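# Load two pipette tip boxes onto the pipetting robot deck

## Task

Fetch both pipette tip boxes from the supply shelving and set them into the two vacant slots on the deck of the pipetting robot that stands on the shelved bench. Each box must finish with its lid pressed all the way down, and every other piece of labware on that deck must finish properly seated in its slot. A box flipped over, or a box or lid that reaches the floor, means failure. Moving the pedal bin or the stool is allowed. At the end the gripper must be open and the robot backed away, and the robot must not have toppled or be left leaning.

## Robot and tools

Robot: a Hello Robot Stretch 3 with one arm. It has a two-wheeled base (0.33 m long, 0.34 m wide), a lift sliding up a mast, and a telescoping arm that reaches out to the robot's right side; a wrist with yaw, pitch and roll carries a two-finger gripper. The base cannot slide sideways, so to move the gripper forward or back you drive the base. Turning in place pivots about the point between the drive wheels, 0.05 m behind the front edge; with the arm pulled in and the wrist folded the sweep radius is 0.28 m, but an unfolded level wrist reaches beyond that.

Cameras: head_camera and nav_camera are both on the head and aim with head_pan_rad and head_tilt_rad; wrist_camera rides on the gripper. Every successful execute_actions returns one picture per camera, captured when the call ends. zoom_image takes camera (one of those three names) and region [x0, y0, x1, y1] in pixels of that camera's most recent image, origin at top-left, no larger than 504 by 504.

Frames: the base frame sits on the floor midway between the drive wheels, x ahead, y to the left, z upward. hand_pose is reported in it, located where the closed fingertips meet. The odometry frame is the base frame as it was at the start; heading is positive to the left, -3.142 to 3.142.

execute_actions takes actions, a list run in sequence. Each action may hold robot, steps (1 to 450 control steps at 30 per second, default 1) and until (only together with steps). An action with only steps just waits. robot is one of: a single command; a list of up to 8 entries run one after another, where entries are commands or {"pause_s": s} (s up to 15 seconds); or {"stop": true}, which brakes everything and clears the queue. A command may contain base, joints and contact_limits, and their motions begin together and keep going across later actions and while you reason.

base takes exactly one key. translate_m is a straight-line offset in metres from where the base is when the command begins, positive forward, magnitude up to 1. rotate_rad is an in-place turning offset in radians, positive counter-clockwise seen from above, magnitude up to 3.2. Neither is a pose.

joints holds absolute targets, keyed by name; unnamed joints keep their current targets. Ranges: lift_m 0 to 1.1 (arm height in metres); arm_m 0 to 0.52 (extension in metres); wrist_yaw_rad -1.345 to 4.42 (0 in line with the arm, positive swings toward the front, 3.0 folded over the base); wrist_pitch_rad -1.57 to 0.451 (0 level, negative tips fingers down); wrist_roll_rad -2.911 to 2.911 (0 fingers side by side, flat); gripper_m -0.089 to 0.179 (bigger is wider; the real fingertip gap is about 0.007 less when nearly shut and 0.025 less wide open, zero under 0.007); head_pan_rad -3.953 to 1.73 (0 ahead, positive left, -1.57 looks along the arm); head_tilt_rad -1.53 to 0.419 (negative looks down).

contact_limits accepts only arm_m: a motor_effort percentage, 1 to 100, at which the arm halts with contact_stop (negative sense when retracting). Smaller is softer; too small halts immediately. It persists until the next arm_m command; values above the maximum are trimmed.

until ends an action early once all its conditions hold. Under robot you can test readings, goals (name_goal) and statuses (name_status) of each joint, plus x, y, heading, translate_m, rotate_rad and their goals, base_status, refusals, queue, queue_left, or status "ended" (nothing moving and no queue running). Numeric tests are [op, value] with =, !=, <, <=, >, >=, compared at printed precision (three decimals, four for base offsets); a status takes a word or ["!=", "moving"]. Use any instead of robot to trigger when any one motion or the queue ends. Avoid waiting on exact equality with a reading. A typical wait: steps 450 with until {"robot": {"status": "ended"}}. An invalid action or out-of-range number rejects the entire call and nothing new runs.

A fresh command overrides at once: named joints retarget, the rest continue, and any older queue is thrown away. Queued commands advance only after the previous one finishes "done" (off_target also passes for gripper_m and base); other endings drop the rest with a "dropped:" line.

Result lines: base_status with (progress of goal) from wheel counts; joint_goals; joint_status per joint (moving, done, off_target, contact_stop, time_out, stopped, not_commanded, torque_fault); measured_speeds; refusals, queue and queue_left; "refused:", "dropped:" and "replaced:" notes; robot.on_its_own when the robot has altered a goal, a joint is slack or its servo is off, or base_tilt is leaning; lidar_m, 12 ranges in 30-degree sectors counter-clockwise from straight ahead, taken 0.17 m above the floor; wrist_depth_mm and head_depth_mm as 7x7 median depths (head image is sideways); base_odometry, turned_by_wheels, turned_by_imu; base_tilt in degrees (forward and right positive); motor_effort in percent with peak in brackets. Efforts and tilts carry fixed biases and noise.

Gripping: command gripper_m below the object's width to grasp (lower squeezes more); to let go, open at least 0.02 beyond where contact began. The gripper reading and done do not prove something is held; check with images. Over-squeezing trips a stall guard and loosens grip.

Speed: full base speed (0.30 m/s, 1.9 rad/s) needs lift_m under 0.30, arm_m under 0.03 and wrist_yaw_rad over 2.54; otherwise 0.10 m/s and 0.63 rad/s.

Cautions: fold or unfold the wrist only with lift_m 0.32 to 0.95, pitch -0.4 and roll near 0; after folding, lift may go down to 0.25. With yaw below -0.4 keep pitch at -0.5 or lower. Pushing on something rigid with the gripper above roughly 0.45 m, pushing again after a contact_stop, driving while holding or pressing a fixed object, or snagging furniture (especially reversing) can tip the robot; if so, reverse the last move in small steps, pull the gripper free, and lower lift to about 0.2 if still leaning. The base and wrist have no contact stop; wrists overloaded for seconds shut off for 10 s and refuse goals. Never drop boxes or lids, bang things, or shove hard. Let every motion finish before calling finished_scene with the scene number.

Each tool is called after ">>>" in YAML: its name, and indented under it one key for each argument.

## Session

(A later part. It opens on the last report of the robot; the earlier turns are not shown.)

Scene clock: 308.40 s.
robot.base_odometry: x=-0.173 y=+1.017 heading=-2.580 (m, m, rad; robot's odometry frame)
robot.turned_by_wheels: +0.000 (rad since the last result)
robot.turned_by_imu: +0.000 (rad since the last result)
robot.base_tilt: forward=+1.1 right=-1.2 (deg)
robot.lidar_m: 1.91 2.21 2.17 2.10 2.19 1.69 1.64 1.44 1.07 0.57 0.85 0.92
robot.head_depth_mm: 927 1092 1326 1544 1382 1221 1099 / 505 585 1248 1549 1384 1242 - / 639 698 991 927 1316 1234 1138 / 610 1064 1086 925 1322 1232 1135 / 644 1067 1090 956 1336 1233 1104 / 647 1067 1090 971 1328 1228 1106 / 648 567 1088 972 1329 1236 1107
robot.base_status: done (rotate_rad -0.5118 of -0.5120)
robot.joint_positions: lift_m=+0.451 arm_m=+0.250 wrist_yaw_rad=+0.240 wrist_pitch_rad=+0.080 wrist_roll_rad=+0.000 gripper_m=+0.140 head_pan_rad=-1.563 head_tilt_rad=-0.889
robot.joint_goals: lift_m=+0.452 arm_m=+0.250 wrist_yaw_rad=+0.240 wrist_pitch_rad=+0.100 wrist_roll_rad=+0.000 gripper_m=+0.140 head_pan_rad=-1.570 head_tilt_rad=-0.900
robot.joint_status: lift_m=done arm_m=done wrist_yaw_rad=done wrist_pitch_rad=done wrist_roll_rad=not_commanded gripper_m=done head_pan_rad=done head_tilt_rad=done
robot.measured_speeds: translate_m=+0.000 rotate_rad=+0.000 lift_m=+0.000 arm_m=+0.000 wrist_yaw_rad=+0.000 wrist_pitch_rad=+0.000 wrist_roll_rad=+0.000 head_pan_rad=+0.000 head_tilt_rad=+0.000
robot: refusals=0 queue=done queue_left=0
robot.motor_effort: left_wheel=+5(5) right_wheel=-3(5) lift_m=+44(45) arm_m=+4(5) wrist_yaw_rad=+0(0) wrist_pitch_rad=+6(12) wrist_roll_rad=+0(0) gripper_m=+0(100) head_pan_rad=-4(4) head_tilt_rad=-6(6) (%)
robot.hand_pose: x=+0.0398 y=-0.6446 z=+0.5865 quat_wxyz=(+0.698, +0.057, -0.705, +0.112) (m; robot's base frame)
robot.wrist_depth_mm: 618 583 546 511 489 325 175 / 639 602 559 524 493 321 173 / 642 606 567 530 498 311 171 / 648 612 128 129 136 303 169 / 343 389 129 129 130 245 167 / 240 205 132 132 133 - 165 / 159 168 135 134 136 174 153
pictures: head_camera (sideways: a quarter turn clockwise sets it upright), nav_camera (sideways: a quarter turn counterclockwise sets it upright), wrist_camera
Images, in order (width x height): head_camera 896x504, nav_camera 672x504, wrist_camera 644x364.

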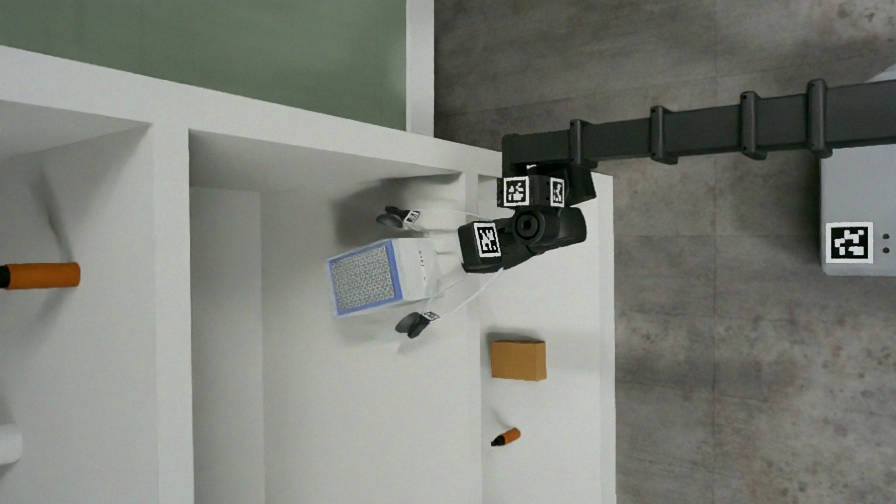

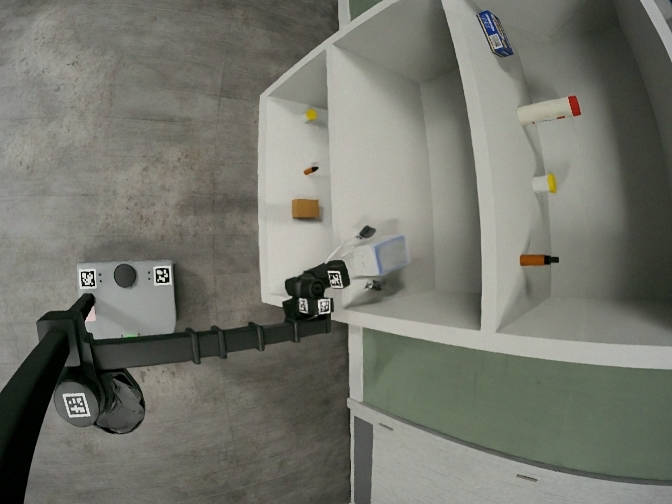

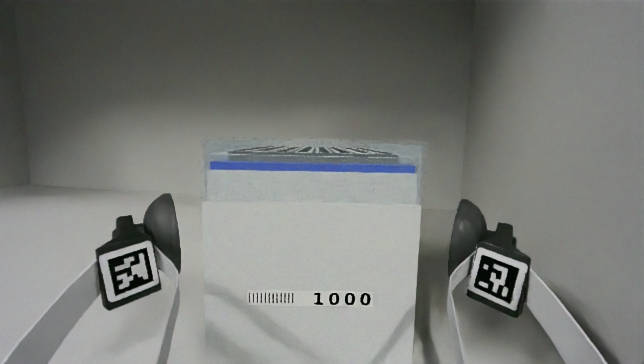

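>>> execute_actions:
  actions:
    - {"robot":[{"joints":{"arm_m":0.246}},{"joints":{"gripper_m":-0.03}},{"joints":{"lift_m":0.49}}],"steps":450,"until":{"robot":{"status":"ended"}}}

>>> execute_actions:
  actions:
    - {"steps":150}
    - {"robot":[{"joints":{"lift_m":0.51}}],"steps":450,"until":{"robot":{"status":"ended"}}}

Scene clock: 317.90 s.
robot.base_odometry: x=-0.173 y=+1.017 heading=-2.580 (m, m, rad; robot's odometry frame)
robot.turned_by_wheels: +0.000 (rad since the last result)
robot.turned_by_imu: +0.000 (rad since the last result)
robot.base_tilt: forward=+1.1 right=-1.2 (deg)
robot.lidar_m: 1.91 2.21 2.18 2.10 2.19 1.69 1.65 1.44 1.08 0.57 0.85 0.92
robot.head_depth_mm: 928 1091 1322 1541 1388 1225 1099 / 506 585 1252 1540 1392 1236 - / 642 698 992 927 1320 1231 1136 / 612 1063 1086 910 1309 1225 1138 / 644 1067 1085 946 1330 1236 1108 / 646 1065 1087 967 1332 1232 1105 / 648 565 1091 970 1323 1240 1110
robot.base_status: done (rotate_rad -0.5118 of -0.5120)
robot.joint_positions: lift_m=+0.489 arm_m=+0.246 wrist_yaw_rad=+0.241 wrist_pitch_rad=+0.064 wrist_roll_rad=+0.000 gripper_m=-0.025 head_pan_rad=-1.563 head_tilt_rad=-0.889
robot.joint_goals: lift_m=+0.490 arm_m=+0.246 wrist_yaw_rad=+0.240 wrist_pitch_rad=+0.100 wrist_roll_rad=+0.000 gripper_m=-0.026 head_pan_rad=-1.570 head_tilt_rad=-0.900
robot.joint_status: lift_m=done arm_m=done wrist_yaw_rad=done wrist_pitch_rad=done wrist_roll_rad=not_commanded gripper_m=done head_pan_rad=done head_tilt_rad=done
robot.measured_speeds: translate_m=+0.000 rotate_rad=+0.000 lift_m=+0.000 arm_m=+0.000 wrist_yaw_rad=+0.000 wrist_pitch_rad=+0.000 wrist_roll_rad=+0.000 head_pan_rad=+0.000 head_tilt_rad=+0.000
robot: refusals=0 queue=done queue_left=0
robot.motor_effort: left_wheel=+5(5) right_wheel=-4(4) lift_m=+46(45) arm_m=-4(5) wrist_yaw_rad=+0(1) wrist_pitch_rad=+11(12) wrist_roll_rad=+0(1) gripper_m=-38(100) head_pan_rad=-3(4) head_tilt_rad=-5(6) (%)
robot.hand_pose: x=+0.0399 y=-0.6412 z=+0.6203 quat_wxyz=(+0.699, +0.063, -0.704, +0.107) (m; robot's base frame)
robot.wrist_depth_mm: 618 585 552 515 486 331 176 / 637 596 561 522 495 321 174 / 647 615 577 535 507 314 172 / 663 624 131 132 139 306 169 / 436 446 131 131 132 297 168 / 293 295 133 133 134 251 165 / 231 221 136 136 137 218 163
pictures: head_camera (sideways: a quarter turn clockwise sets it upright), nav_camera (sideways: a quarter turn counterclockwise sets it upright), wrist_camera
Images, in order (width x height): head_camera 896x504, nav_camera 672x504, wrist_camera 644x364.

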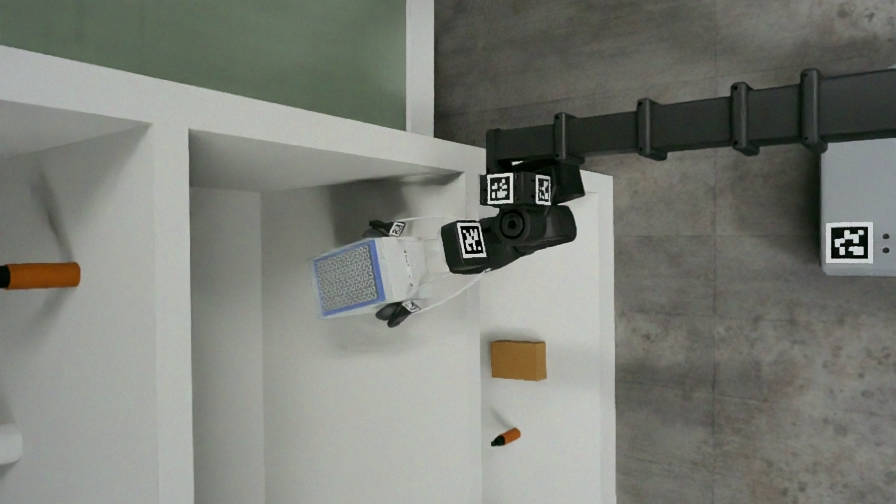

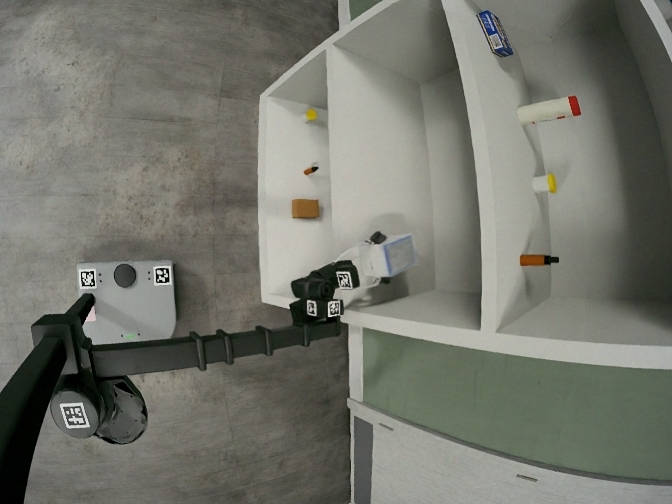

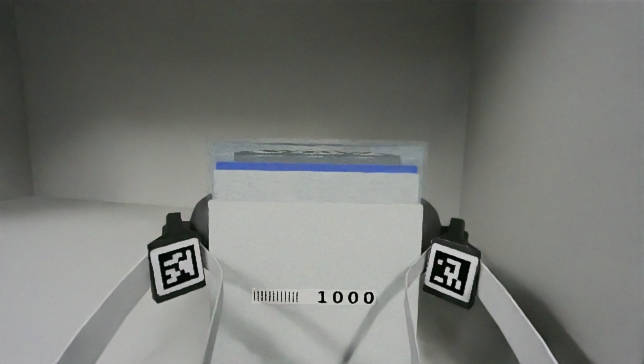

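Scene clock: 323.70 s.
robot.base_odometry: x=-0.173 y=+1.017 heading=-2.580 (m, m, rad; robot's odometry frame)
robot.turned_by_wheels: +0.000 (rad since the last result)
robot.turned_by_imu: +0.000 (rad since the last result)
robot.base_tilt: forward=+1.2 right=-1.2 (deg)
robot.lidar_m: 1.91 2.21 2.18 2.10 2.19 1.70 1.64 1.44 1.08 0.57 0.85 0.92
robot.head_depth_mm: 929 1090 1321 1541 1382 1229 1099 / 506 583 1248 1533 1384 1251 - / 642 696 993 921 1320 1234 1136 / 612 1065 1088 932 1315 1235 1134 / 642 1063 1092 959 1329 1235 1104 / 647 1061 1091 971 1330 1232 1109 / 649 566 1090 973 1325 1231 1110
robot.base_status: done (rotate_rad -0.5118 of -0.5120)
robot.joint_positions: lift_m=+0.509 arm_m=+0.246 wrist_yaw_rad=+0.241 wrist_pitch_rad=+0.063 wrist_roll_rad=+0.000 gripper_m=+0.006 head_pan_rad=-1.563 head_tilt_rad=-0.889
robot.joint_goals: lift_m=+0.510 arm_m=+0.246 wrist_yaw_rad=+0.240 wrist_pitch_rad=+0.100 wrist_roll_rad=+0.000 gripper_m=+0.004 head_pan_rad=-1.570 head_tilt_rad=-0.900
robot.joint_status: lift_m=done arm_m=done wrist_yaw_rad=done wrist_pitch_rad=done wrist_roll_rad=not_commanded gripper_m=done head_pan_rad=done head_tilt_rad=done
robot.measured_speeds: translate_m=+0.000 rotate_rad=+0.000 lift_m=+0.000 arm_m=+0.000 wrist_yaw_rad=+0.000 wrist_pitch_rad=+0.000 wrist_roll_rad=+0.000 head_pan_rad=+0.000 head_tilt_rad=+0.000
robot: refusals=0 queue=done queue_left=0
robot.on_its_own: gripper_m is held at +0.004, not at your -0.030, by its stall guard, which is still easing
robot.motor_effort: left_wheel=+5(5) right_wheel=-4(4) lift_m=+45(44) arm_m=-4(4) wrist_yaw_rad=+0(0) wrist_pitch_rad=+12(12) wrist_roll_rad=+0(1) gripper_m=-28(38) head_pan_rad=-3(4) head_tilt_rad=-6(6) (%)
robot.hand_pose: x=+0.0399 y=-0.6412 z=+0.6401 quat_wxyz=(+0.699, +0.063, -0.704, +0.107) (m; robot's base frame)
robot.wrist_depth_mm: 621 581 548 508 486 330 177 / 642 596 561 525 495 323 174 / 657 614 572 543 503 313 172 / 663 630 133 133 141 305 169 / 498 511 131 132 133 297 167 / 337 336 133 134 134 252 165 / 262 253 134 135 136 249 163
pictures: head_camera (sideways: a quarter turn clockwise sets it upright), nav_camera (sideways: a quarter turn counterclockwise sets it upright), wrist_camera
Images, in order (width x height): head_camera 896x504, nav_camera 672x504, wrist_camera 644x364.

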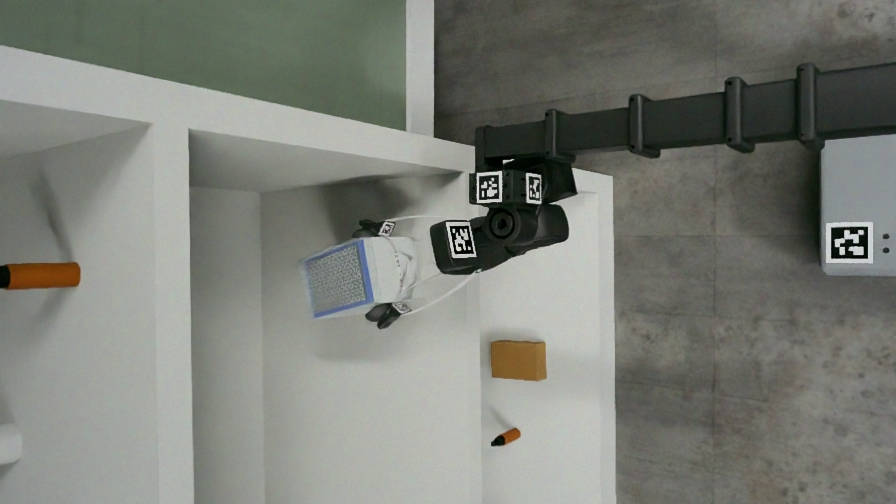

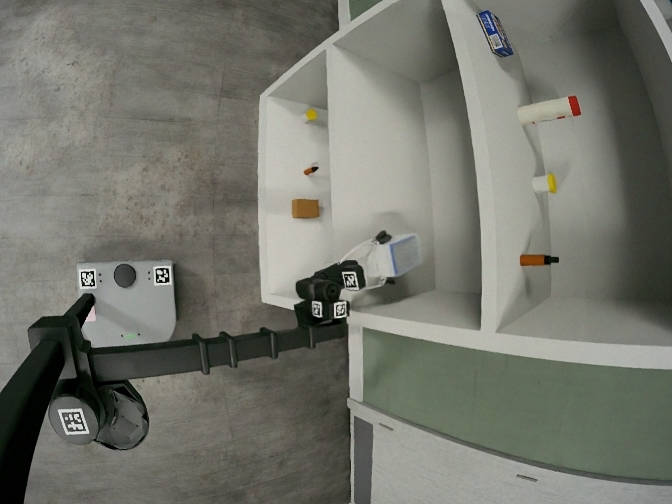

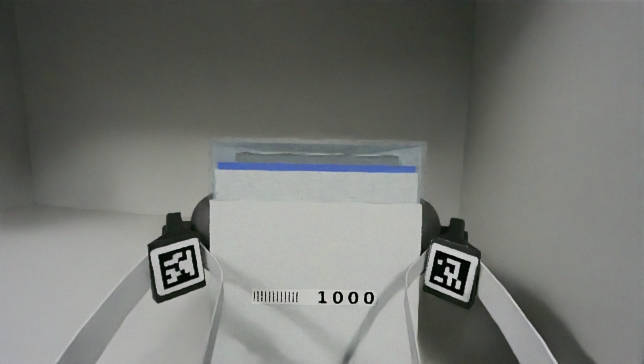

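>>> execute_actions:
  actions:
    - {"steps":60}
    - {"robot":{"joints":{"gripper_m":-0.04}},"steps":450,"until":{"robot":{"status":"ended"}}}

Scene clock: 330.63 s.
robot.base_odometry: x=-0.173 y=+1.017 heading=-2.580 (m, m, rad; robot's odometry frame)
robot.turned_by_wheels: +0.000 (rad since the last result)
robot.turned_by_imu: +0.000 (rad since the last result)
robot.base_tilt: forward=+1.2 right=-1.2 (deg)
robot.lidar_m: 1.91 2.21 2.17 2.10 2.18 1.69 1.64 1.44 1.08 0.57 0.85 0.92
robot.head_depth_mm: 929 1097 1326 1546 1377 1228 1098 / 507 583 1255 1540 1391 1247 - / 641 698 990 919 1316 1229 1140 / 612 1065 1087 928 1312 1232 1138 / 646 1066 1094 957 1330 1234 1109 / 645 1062 1090 972 1332 1232 1108 / 649 568 1091 972 1331 1234 1105
robot.base_status: done (rotate_rad -0.5118 of -0.5120)
robot.joint_positions: lift_m=+0.509 arm_m=+0.246 wrist_yaw_rad=+0.241 wrist_pitch_rad=+0.063 wrist_roll_rad=+0.000 gripper_m=-0.037 head_pan_rad=-1.563 head_tilt_rad=-0.889
robot.joint_goals: lift_m=+0.510 arm_m=+0.246 wrist_yaw_rad=+0.240 wrist_pitch_rad=+0.100 wrist_roll_rad=+0.000 gripper_m=-0.040 head_pan_rad=-1.570 head_tilt_rad=-0.900
robot.joint_status: lift_m=done arm_m=done wrist_yaw_rad=done wrist_pitch_rad=done wrist_roll_rad=not_commanded gripper_m=done head_pan_rad=done head_tilt_rad=done
robot.measured_speeds: translate_m=+0.000 rotate_rad=+0.000 lift_m=+0.000 arm_m=+0.000 wrist_yaw_rad=+0.000 wrist_pitch_rad=+0.000 wrist_roll_rad=+0.000 head_pan_rad=+0.000 head_tilt_rad=+0.000
robot: refusals=0 queue=done queue_left=0
robot.motor_effort: left_wheel=+5(5) right_wheel=-4(4) lift_m=+45(45) arm_m=-4(4) wrist_yaw_rad=+0(0) wrist_pitch_rad=+11(12) wrist_roll_rad=+0(0) gripper_m=-95(100) head_pan_rad=-4(4) head_tilt_rad=-5(6) (%)
robot.hand_pose: x=+0.0399 y=-0.6412 z=+0.6401 quat_wxyz=(+0.699, +0.063, -0.704, +0.107) (m; robot's base frame)
robot.wrist_depth_mm: 614 577 546 517 485 331 176 / 643 587 553 522 491 323 174 / 648 609 570 539 506 313 172 / 658 628 132 132 141 307 170 / 501 506 132 132 132 297 167 / 333 337 133 133 134 253 165 / 256 252 135 135 136 249 163
pictures: head_camera (sideways: a quarter turn clockwise sets it upright), nav_camera (sideways: a quarter turn counterclockwise sets it upright), wrist_camera
Images, in order (width x height): head_camera 896x504, nav_camera 672x504, wrist_camera 644x364.

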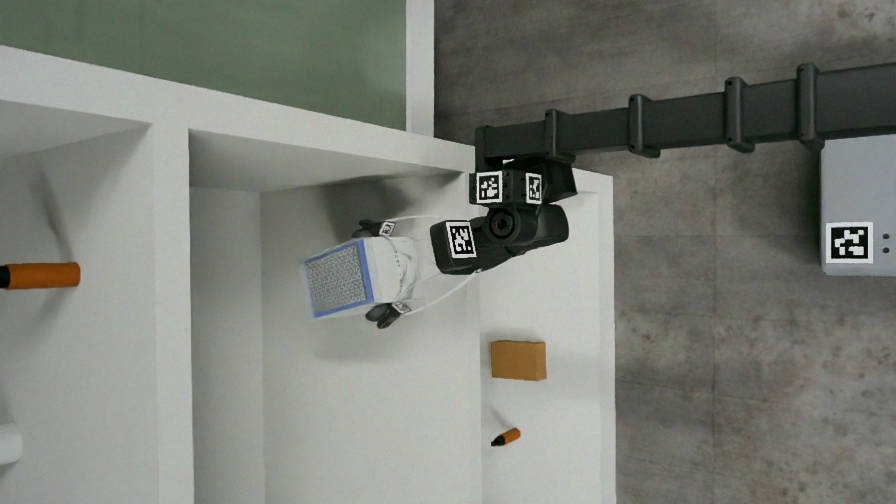

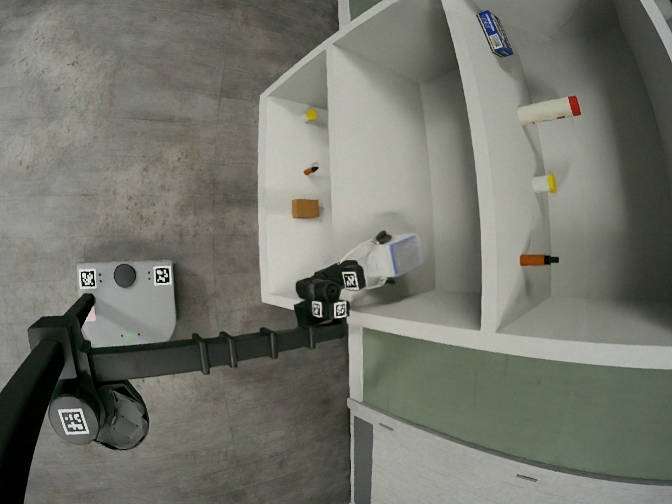

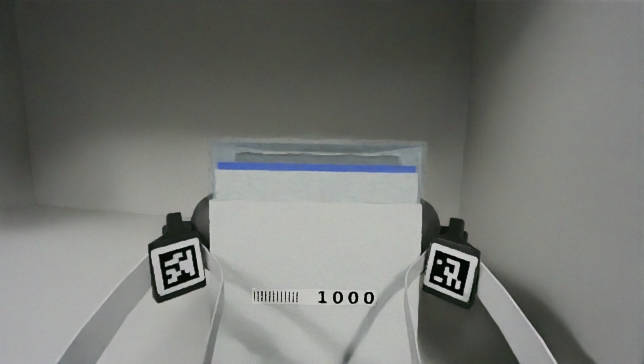

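>>> execute_actions:
  actions:
    - {"robot":[{"joints":{"arm_m":0,"gripper_m":-0.045}},{"base":{"rotate_rad":0.713},"joints":{"gripper_m":-0.04,"wrist_yaw_rad":0}},{"base":{"translate_m":0.57},"joints":{"lift_m":0.75,"gripper_m":-0.045,"head_tilt_rad":-0.6}}],"steps":450,"until":{"robot":{"status":"ended"}}}

>>> execute_actions:
  actions:
    - {"robot":[{"base":{"translate_m":0.57},"joints":{"gripper_m":-0.04}},{"base":{"translate_m":0.57},"joints":{"gripper_m":-0.045}},{"base":{"rotate_rad":0.874},"joints":{"gripper_m":-0.04}}],"steps":450,"until":{"robot":{"status":"ended"}}}
    - {"steps":450,"until":{"robot":{"status":"ended"}}}

Scene clock: 352.67 s.
robot.base_odometry: x=-0.339 y=+0.472 heading=-1.867 (m, m, rad; robot's odometry frame)
robot.turned_by_wheels: +0.713 (rad since the last result)
robot.turned_by_imu: +0.705 (rad since the last result)
robot.base_tilt: forward=+1.2 right=-1.2 (deg)
robot.lidar_m: 1.97 1.73 1.72 1.93 2.07 2.06 1.71 1.08 0.98 1.58 1.47 1.47
robot.head_depth_mm: 1271 1394 1522 1153 1425 1356 1231 / 1371 1506 1675 1875 1683 1402 1236 / 1463 1635 1831 2004 504 1393 - / 1601 1793 2028 2134 513 1399 1182 / 1746 1977 2274 2146 1693 1406 1196 / 1914 2219 2540 2156 1692 1406 1199 / 2112 2336 2509 2130 1692 1410 1197
robot.base_status: done (translate_m +0.5700 of +0.5700)
robot.joint_positions: lift_m=+0.749 arm_m=+0.000 wrist_yaw_rad=+0.001 wrist_pitch_rad=+0.062 wrist_roll_rad=+0.000 gripper_m=-0.008 head_pan_rad=-1.563 head_tilt_rad=-0.606
robot.joint_goals: lift_m=+0.750 arm_m=+0.000 wrist_yaw_rad=+0.000 wrist_pitch_rad=+0.100 wrist_roll_rad=+0.000 gripper_m=-0.009 head_pan_rad=-1.570 head_tilt_rad=-0.600
robot.joint_status: lift_m=done arm_m=done wrist_yaw_rad=done wrist_pitch_rad=done wrist_roll_rad=not_commanded gripper_m=done head_pan_rad=done head_tilt_rad=done
robot.measured_speeds: translate_m=+0.000 rotate_rad=+0.000 lift_m=+0.000 arm_m=+0.000 wrist_yaw_rad=+0.000 wrist_pitch_rad=+0.000 wrist_roll_rad=+0.000 head_pan_rad=+0.000 head_tilt_rad=+0.000
robot: refusals=0 queue=done queue_left=0
robot.on_its_own: gripper_m is held at -0.009, not at your -0.045, by its stall guard, which is still easing
robot.motor_effort: left_wheel=-5(11) right_wheel=+2(7) lift_m=+45(46) arm_m=-4(5) wrist_yaw_rad=+0(5) wrist_pitch_rad=+12(12) wrist_roll_rad=+0(0) gripper_m=-32(100) head_pan_rad=-4(4) head_tilt_rad=+4(24) (%)
robot.hand_pose: x=-0.0213 y=-0.4026 z=+0.8799 quat_wxyz=(+0.707, -0.022, -0.707, +0.022) (m; robot's base frame)
robot.wrist_depth_mm: - - - - - 864 867 / - - - - - 789 881 / - - - - - 723 755 / - - 132 133 141 967 907 / - - 132 132 132 932 922 / - - 133 134 134 877 884 / - - 135 135 136 735 665
pictures: head_camera (sideways: a quarter turn clockwise sets it upright), nav_camera (sideways: a quarter turn counterclockwise sets it upright), wrist_camera
Images, in order (width x height): head_camera 896x504, nav_camera 672x504, wrist_camera 644x364.

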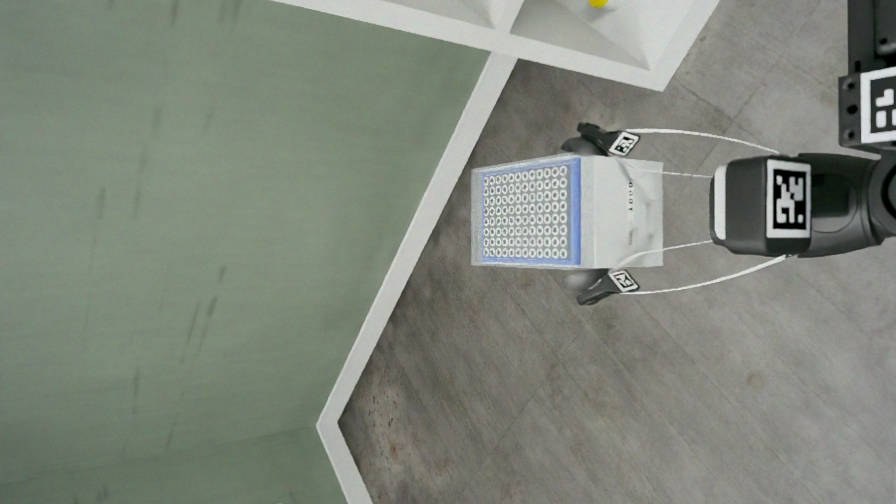

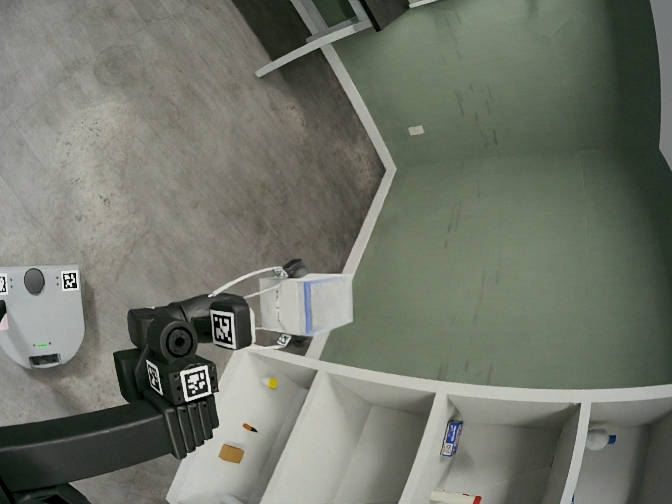

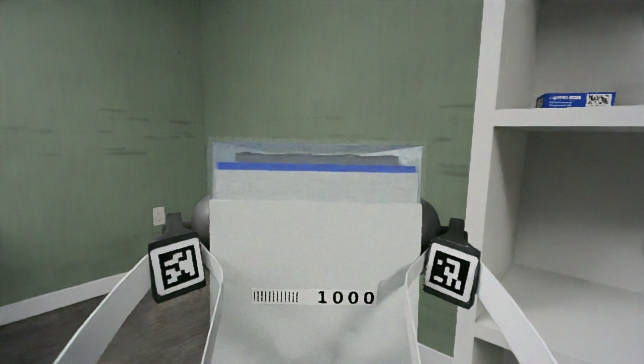

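Scene clock: 369.27 s.
robot.base_odometry: x=-0.672 y=-0.619 heading=-0.993 (m, m, rad; robot's odometry frame)
robot.turned_by_wheels: +0.874 (rad since the last result)
robot.turned_by_imu: +0.863 (rad since the last result)
robot.base_tilt: forward=+1.2 right=-1.2 (deg)
robot.lidar_m: 1.59 1.10 1.41 2.93 2.99 1.75 2.12 1.03 0.90 0.66 0.83 1.65
robot.head_depth_mm: 734 1263 1115 842 1597 1391 1235 / 737 1262 925 793 1217 1369 1234 / 738 1271 1028 855 503 1361 - / 739 1274 1121 855 512 1399 1186 / 740 1272 1131 858 1596 1416 1197 / 746 1257 987 861 1601 1403 1194 / 714 740 890 863 1601 1404 1207
robot.base_status: done (rotate_rad +0.8738 of +0.8740)
robot.joint_positions: lift_m=+0.749 arm_m=+0.000 wrist_yaw_rad=+0.000 wrist_pitch_rad=+0.062 wrist_roll_rad=+0.000 gripper_m=-0.031 head_pan_rad=-1.563 head_tilt_rad=-0.606
robot.joint_goals: lift_m=+0.750 arm_m=+0.000 wrist_yaw_rad=+0.000 wrist_pitch_rad=+0.100 wrist_roll_rad=+0.000 gripper_m=-0.033 head_pan_rad=-1.570 head_tilt_rad=-0.600
robot.joint_status: lift_m=done arm_m=done wrist_yaw_rad=done wrist_pitch_rad=done wrist_roll_rad=not_commanded gripper_m=done head_pan_rad=done head_tilt_rad=done
robot.measured_speeds: translate_m=+0.000 rotate_rad=+0.000 lift_m=+0.000 arm_m=+0.000 wrist_yaw_rad=+0.000 wrist_pitch_rad=+0.000 wrist_roll_rad=+0.000 head_pan_rad=+0.000 head_tilt_rad=+0.000
robot: refusals=0 queue=done queue_left=0
robot.on_its_own: gripper_m is held at -0.033, not at your -0.040, by its stall guard, which is still easing
robot.motor_effort: left_wheel=-5(11) right_wheel=+3(8) lift_m=+45(45) arm_m=-4(4) wrist_yaw_rad=+0(0) wrist_pitch_rad=+12(12) wrist_roll_rad=+0(0) gripper_m=-40(100) head_pan_rad=-4(3) head_tilt_rad=+3(3) (%)
robot.hand_pose: x=-0.0213 y=-0.4026 z=+0.8799 quat_wxyz=(+0.707, -0.022, -0.707, +0.022) (m; robot's base frame)
robot.wrist_depth_mm: - 500 809 813 628 625 838 / - 557 - - - - - / - 610 - - - - - / - 619 132 133 141 - - / 520 510 132 132 133 490 433 / 388 400 133 133 134 387 390 / - - 135 135 136 413 414
pictures: head_camera (sideways: a quarter turn clockwise sets it upright), nav_camera (sideways: a quarter turn counterclockwise sets it upright), wrist_camera
Images, in order (width x height): head_camera 896x504, nav_camera 672x504, wrist_camera 644x364.

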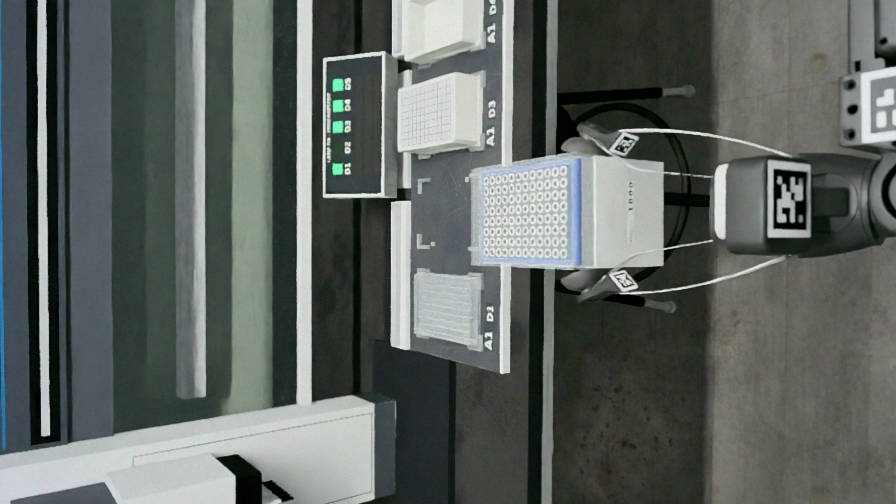

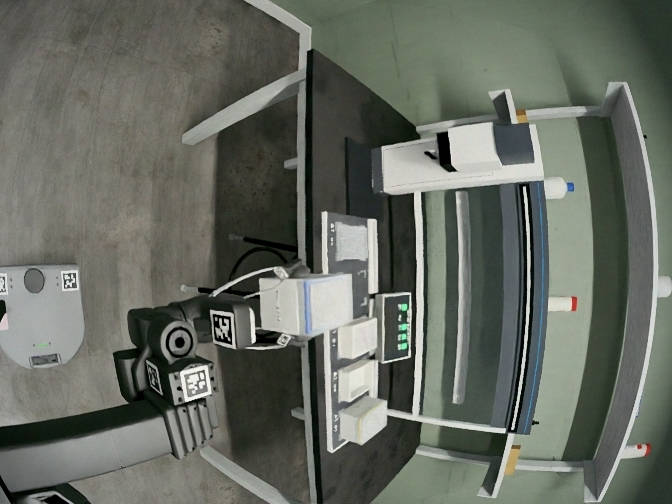

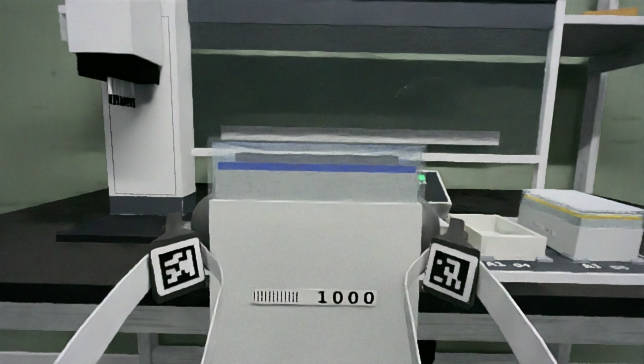

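>>> execute_actions:
  actions:
    - {"robot":[{"base":{"translate_m":-0.015},"joints":{"gripper_m":-0.045,"wrist_yaw_rad":-0.012}},{"joints":{"arm_m":0.295}},{"joints":{"gripper_m":-0.04}},{"joints":{"lift_m":0.72}}],"steps":450,"until":{"robot":{"status":"ended"}}}

>>> zoom_image:
  camera: "head_camera"
  region: [330,120,540,330]

Scene clock: 382.70 s.
robot.base_odometry: x=-0.680 y=-0.606 heading=-0.993 (m, m, rad; robot's odometry frame)
robot.turned_by_wheels: +0.000 (rad since the last result)
robot.turned_by_imu: +0.000 (rad since the last result)
robot.base_tilt: forward=+1.2 right=-1.2 (deg)
robot.lidar_m: 1.61 1.12 1.44 2.92 2.94 1.73 2.12 1.02 0.90 0.66 0.84 1.66
robot.head_depth_mm: 736 1261 1117 842 1558 1430 - / 734 1261 927 814 - 1368 1193 / 737 1265 925 813 - 1331 1193 / 739 1268 1129 771 1552 1371 1191 / 742 1268 1127 858 1558 1401 1199 / 744 1270 1075 863 1614 1406 1199 / 717 767 889 860 1604 1414 1202
robot.base_status: done (translate_m -0.0150 of -0.0150)
robot.joint_positions: lift_m=+0.721 arm_m=+0.295 wrist_yaw_rad=-0.012 wrist_pitch_rad=+0.062 wrist_roll_rad=+0.000 gripper_m=-0.035 head_pan_rad=-1.563 head_tilt_rad=-0.606
robot.joint_goals: lift_m=+0.720 arm_m=+0.295 wrist_yaw_rad=-0.012 wrist_pitch_rad=+0.100 wrist_roll_rad=+0.000 gripper_m=-0.036 head_pan_rad=-1.570 head_tilt_rad=-0.600
robot.joint_status: lift_m=done arm_m=done wrist_yaw_rad=done wrist_pitch_rad=done wrist_roll_rad=not_commanded gripper_m=done head_pan_rad=done head_tilt_rad=done
robot.measured_speeds: translate_m=+0.000 rotate_rad=+0.000 lift_m=+0.000 arm_m=+0.000 wrist_yaw_rad=+0.000 wrist_pitch_rad=+0.000 wrist_roll_rad=+0.000 head_pan_rad=+0.000 head_tilt_rad=+0.000
robot: refusals=0 queue=done queue_left=0
robot.motor_effort: left_wheel=-5(11) right_wheel=+2(3) lift_m=+17(48) arm_m=+4(5) wrist_yaw_rad=+0(0) wrist_pitch_rad=+12(12) wrist_roll_rad=+0(0) gripper_m=-41(100) head_pan_rad=-4(4) head_tilt_rad=+3(3) (%)
robot.hand_pose: x=-0.0244 y=-0.6968 z=+0.8512 quat_wxyz=(+0.707, -0.026, -0.706, +0.018) (m; robot's base frame)
robot.wrist_depth_mm: 344 802 795 787 799 803 807 / 344 809 814 826 816 819 819 / 338 824 752 767 756 757 831 / 341 837 132 133 141 370 873 / 339 445 132 132 132 304 503 / 272 269 133 133 134 196 222 / 208 206 135 135 136 161 146
pictures: head_camera (sideways: a quarter turn clockwise sets it upright), nav_camera (sideways: a quarter turn counterclockwise sets it upright), wrist_camera
Images, in order (width x height): head_camera 896x504, nav_camera 672x504, wrist_camera 644x364.

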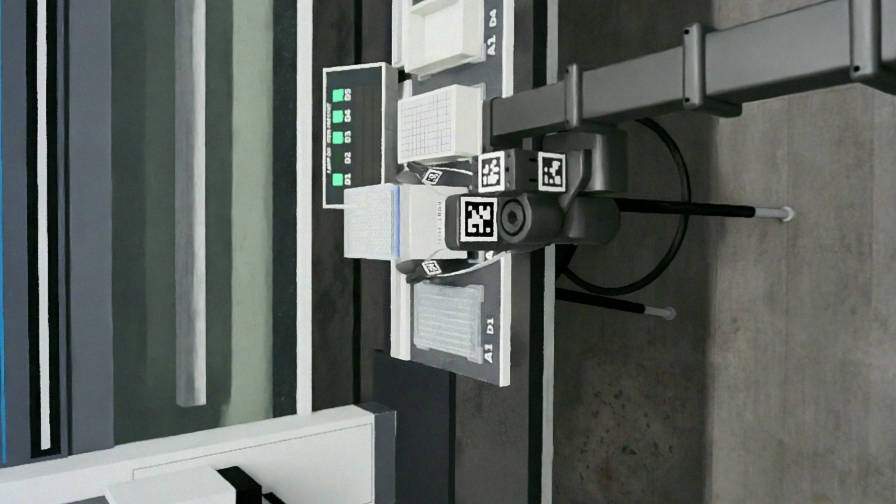

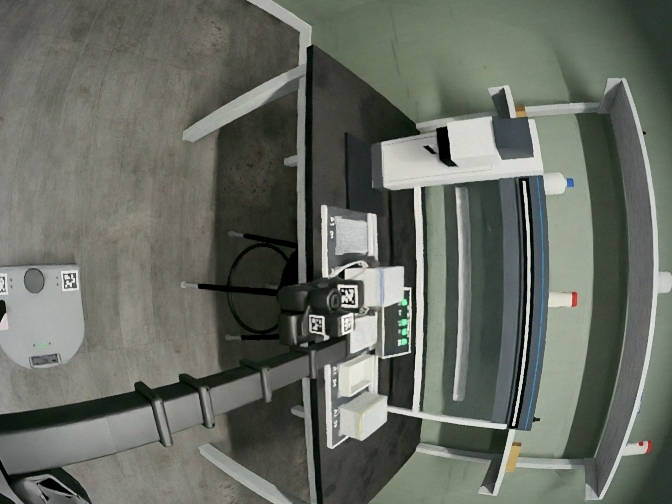

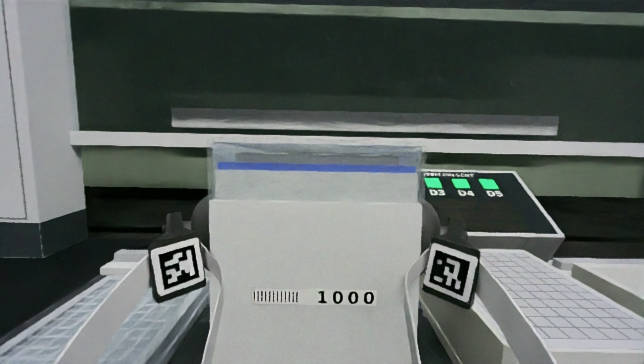

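Region (330, 120, 540, 330) of head_camera's 896x504 image, scaled by 2.400, with more detail than that image has.

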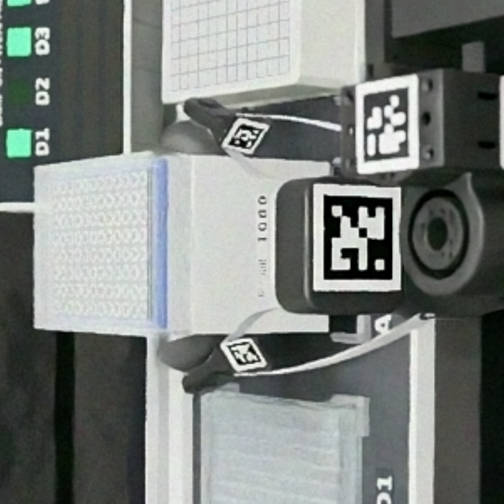

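>>> execute_actions:
  actions:
    - {"robot":[{"joints":{"gripper_m":-0.03}},{"joints":{"lift_m":0.707}}],"steps":450,"until":{"robot":{"status":"ended"}}}

>>> zoom_image:
  camera: "head_camera"
  region: [330,120,540,330]

Scene clock: 388.43 s.
robot.base_odometry: x=-0.680 y=-0.606 heading=-0.993 (m, m, rad; robot's odometry frame)
robot.turned_by_wheels: +0.000 (rad since the last result)
robot.turned_by_imu: +0.000 (rad since the last result)
robot.base_tilt: forward=+1.1 right=-1.2 (deg)
robot.lidar_m: 1.61 1.12 1.44 2.93 2.96 1.73 2.12 1.01 0.90 0.66 0.84 1.66
robot.head_depth_mm: 737 1256 1121 844 1591 1423 - / 735 1261 925 816 - 1367 1192 / 736 1265 926 789 - 1332 1192 / 740 1266 1126 773 1556 1368 1186 / 743 1273 1128 859 1558 1411 1198 / 743 1270 1077 860 1602 1397 1197 / 716 767 889 861 1599 1409 1201
robot.base_status: done (translate_m -0.0150 of -0.0150)
robot.joint_positions: lift_m=+0.708 arm_m=+0.295 wrist_yaw_rad=-0.012 wrist_pitch_rad=+0.062 wrist_roll_rad=+0.000 gripper_m=-0.025 head_pan_rad=-1.563 head_tilt_rad=-0.606
robot.joint_goals: lift_m=+0.707 arm_m=+0.295 wrist_yaw_rad=-0.012 wrist_pitch_rad=+0.100 wrist_roll_rad=+0.000 gripper_m=-0.026 head_pan_rad=-1.570 head_tilt_rad=-0.600
robot.joint_status: lift_m=done arm_m=done wrist_yaw_rad=done wrist_pitch_rad=done wrist_roll_rad=not_commanded gripper_m=done head_pan_rad=done head_tilt_rad=done
robot.measured_speeds: translate_m=+0.000 rotate_rad=+0.000 lift_m=+0.000 arm_m=+0.000 wrist_yaw_rad=+0.000 wrist_pitch_rad=+0.000 wrist_roll_rad=+0.000 head_pan_rad=+0.000 head_tilt_rad=+0.000
robot: refusals=0 queue=done queue_left=0
robot.motor_effort: left_wheel=-5(5) right_wheel=+2(3) lift_m=+17(15) arm_m=+4(4) wrist_yaw_rad=+1(0) wrist_pitch_rad=+12(12) wrist_roll_rad=-1(1) gripper_m=-36(100) head_pan_rad=-3(3) head_tilt_rad=+2(3) (%)
robot.hand_pose: x=-0.0244 y=-0.6968 z=+0.8382 quat_wxyz=(+0.707, -0.026, -0.706, +0.018) (m; robot's base frame)
robot.wrist_depth_mm: 344 793 788 797 798 801 803 / 343 808 813 812 834 817 830 / 338 829 760 753 758 757 832 / 340 831 132 133 142 336 850 / 331 381 132 132 133 292 448 / 244 245 133 133 134 167 168 / 192 185 135 135 136 155 136
pictures: head_camera (sideways: a quarter turn clockwise sets it upright), nav_camera (sideways: a quarter turn counterclockwise sets it upright), wrist_camera
Images, in order (width x height): head_camera 896x504, nav_camera 672x504, wrist_camera 644x364.

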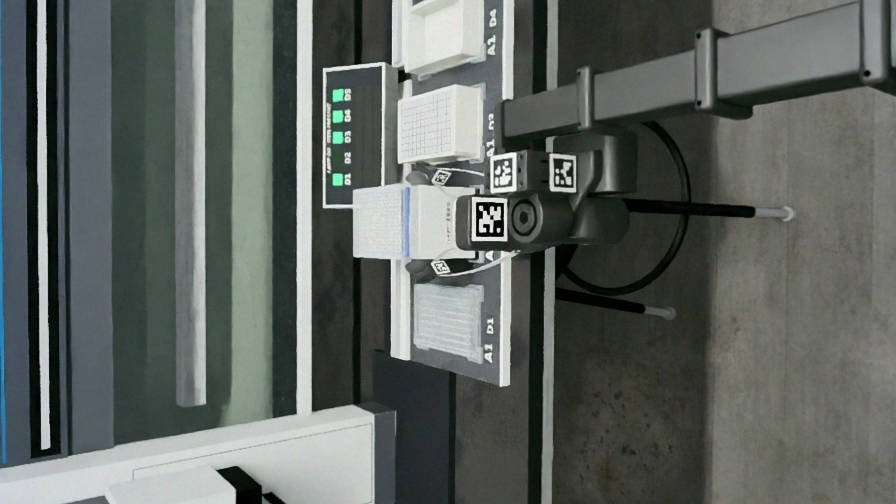

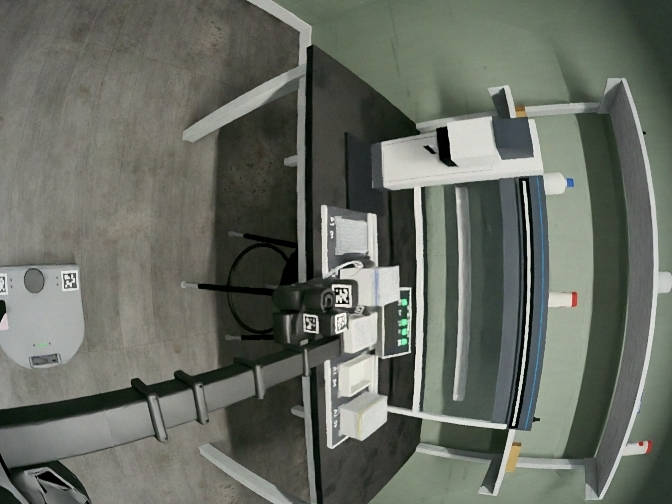

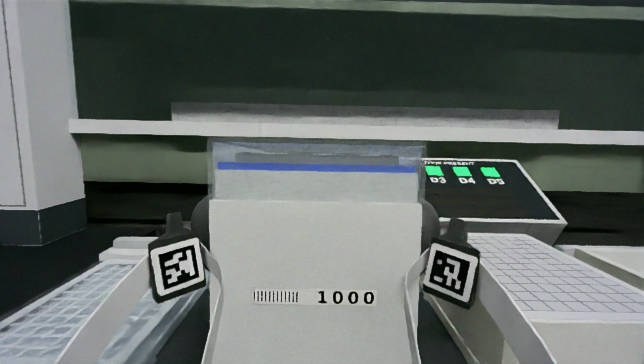

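Region (330, 120, 540, 330) of head_camera's 896x504 image, scaled by 2.400, with more detail than that image has.

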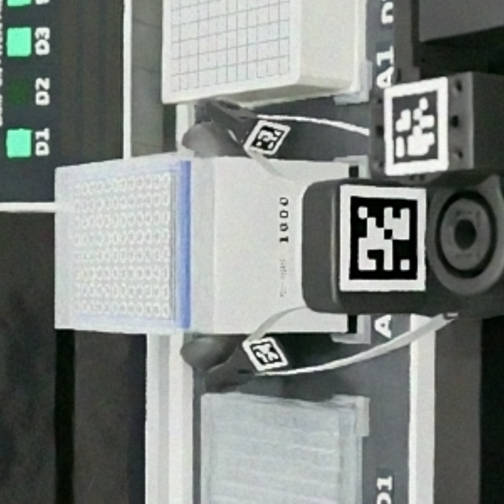

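>>> execute_actions:
  actions:
    - {"robot":[{"joints":{"gripper_m":0.035,"lift_m":0.695}},{"joints":{"gripper_m":0.116}},{"joints":{"gripper_m":0.111}},{"joints":{"arm_m":0.15}}],"steps":450,"until":{"robot":{"status":"ended"}}}

>>> zoom_image:
  camera: "head_camera"
  region: [310,70,560,320]

>>> zoom_image:
  camera: "wrist_camera"
  region: [200,100,644,300]

Scene clock: 398.77 s.
robot.base_odometry: x=-0.680 y=-0.606 heading=-0.993 (m, m, rad; robot's odometry frame)
robot.turned_by_wheels: +0.000 (rad since the last result)
robot.turned_by_imu: +0.000 (rad since the last result)
robot.base_tilt: forward=+1.2 right=-1.2 (deg)
robot.lidar_m: 1.61 1.12 1.43 2.92 2.96 1.74 2.12 1.01 0.90 0.66 0.84 1.66
robot.head_depth_mm: 732 1260 1117 843 1590 1431 - / 736 1265 926 793 1314 - 1147 / 737 1274 929 795 998 - 1167 / 740 1270 1125 787 1018 1375 1196 / 740 1273 1129 856 1563 1412 1201 / 744 1275 1079 859 1611 1403 1200 / 716 764 887 864 1602 1407 1199
robot.base_status: done (translate_m -0.0150 of -0.0150)
robot.joint_positions: lift_m=+0.696 arm_m=+0.150 wrist_yaw_rad=-0.012 wrist_pitch_rad=+0.084 wrist_roll_rad=+0.000 gripper_m=+0.111 head_pan_rad=-1.563 head_tilt_rad=-0.606
robot.joint_goals: lift_m=+0.695 arm_m=+0.150 wrist_yaw_rad=-0.012 wrist_pitch_rad=+0.100 wrist_roll_rad=+0.000 gripper_m=+0.111 head_pan_rad=-1.570 head_tilt_rad=-0.600
robot.joint_status: lift_m=done arm_m=done wrist_yaw_rad=done wrist_pitch_rad=done wrist_roll_rad=not_commanded gripper_m=done head_pan_rad=done head_tilt_rad=done
robot.measured_speeds: translate_m=+0.000 rotate_rad=+0.000 lift_m=+0.000 arm_m=+0.000 wrist_yaw_rad=+0.000 wrist_pitch_rad=+0.000 wrist_roll_rad=+0.000 head_pan_rad=+0.000 head_tilt_rad=+0.000
robot: refusals=0 queue=done queue_left=0
robot.motor_effort: left_wheel=-5(5) right_wheel=+1(2) lift_m=+16(16) arm_m=-4(4) wrist_yaw_rad=+1(0) wrist_pitch_rad=+5(12) wrist_roll_rad=+0(1) gripper_m=+0(79) head_pan_rad=-4(4) head_tilt_rad=+2(3) (%)
robot.hand_pose: x=-0.0244 y=-0.5527 z=+0.8317 quat_wxyz=(+0.707, -0.033, -0.706, +0.025) (m; robot's base frame)
robot.wrist_depth_mm: 401 497 938 906 888 876 777 / 446 502 962 970 960 958 957 / 455 500 970 916 900 971 943 / 467 506 920 271 460 984 708 / 363 409 340 275 313 317 330 / 242 238 242 245 243 252 254 / 208 209 209 210 210 211 211
pictures: head_camera (sideways: a quarter turn clockwise sets it upright), nav_camera (sideways: a quarter turn counterclockwise sets it upright), wrist_camera
Images, in order (width x height): head_camera 896x504, nav_camera 672x504, wrist_camera 644x364.

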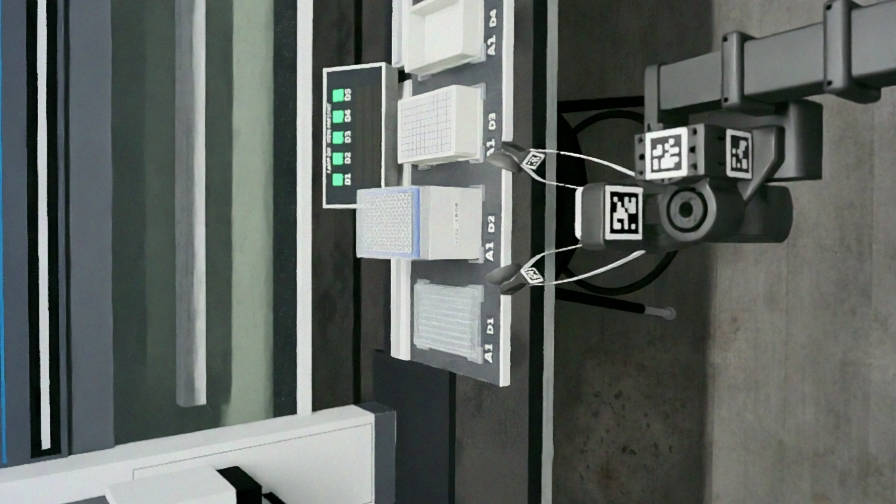

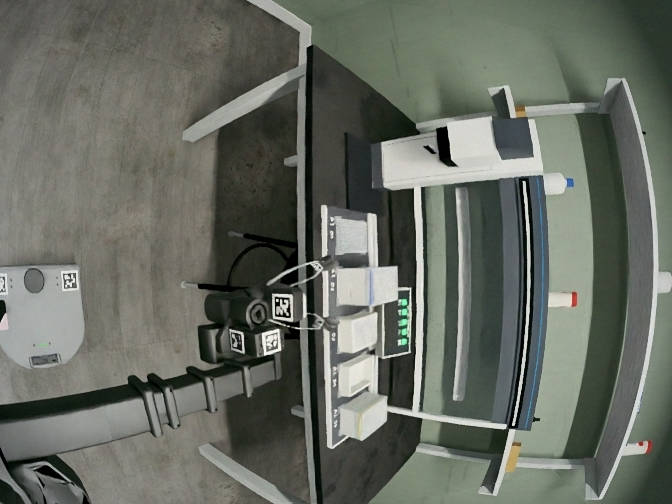

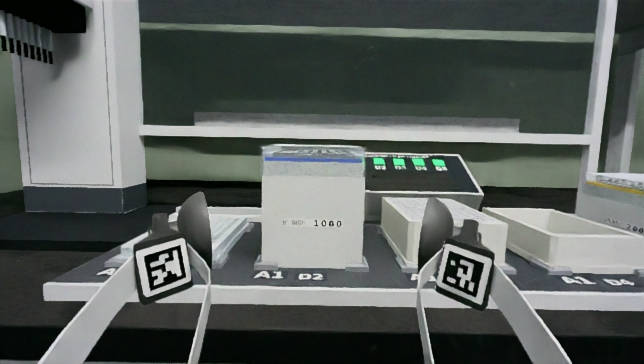

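Region (310, 70, 560, 320) of head_camera's 896x504 image, scaled by 2.016, with more detail than that image has.

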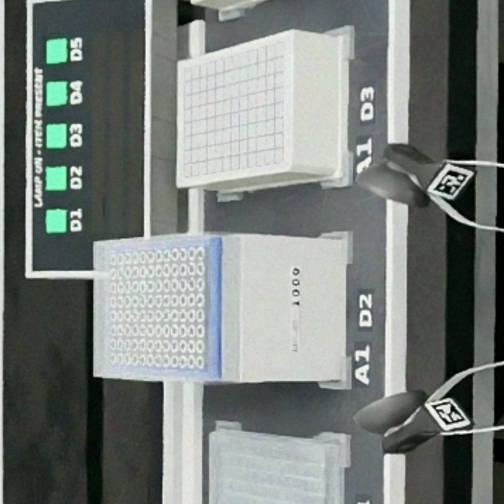

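Region (200, 100, 644, 300) of wrist_camera's 644x364 image, scaled by 1.135; it fills the top 227 rows of this view, and the rest is white.

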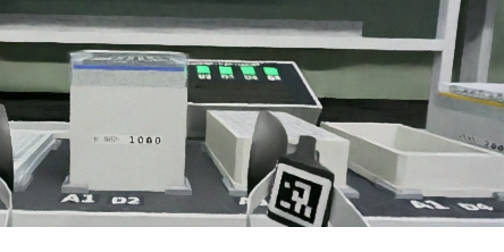

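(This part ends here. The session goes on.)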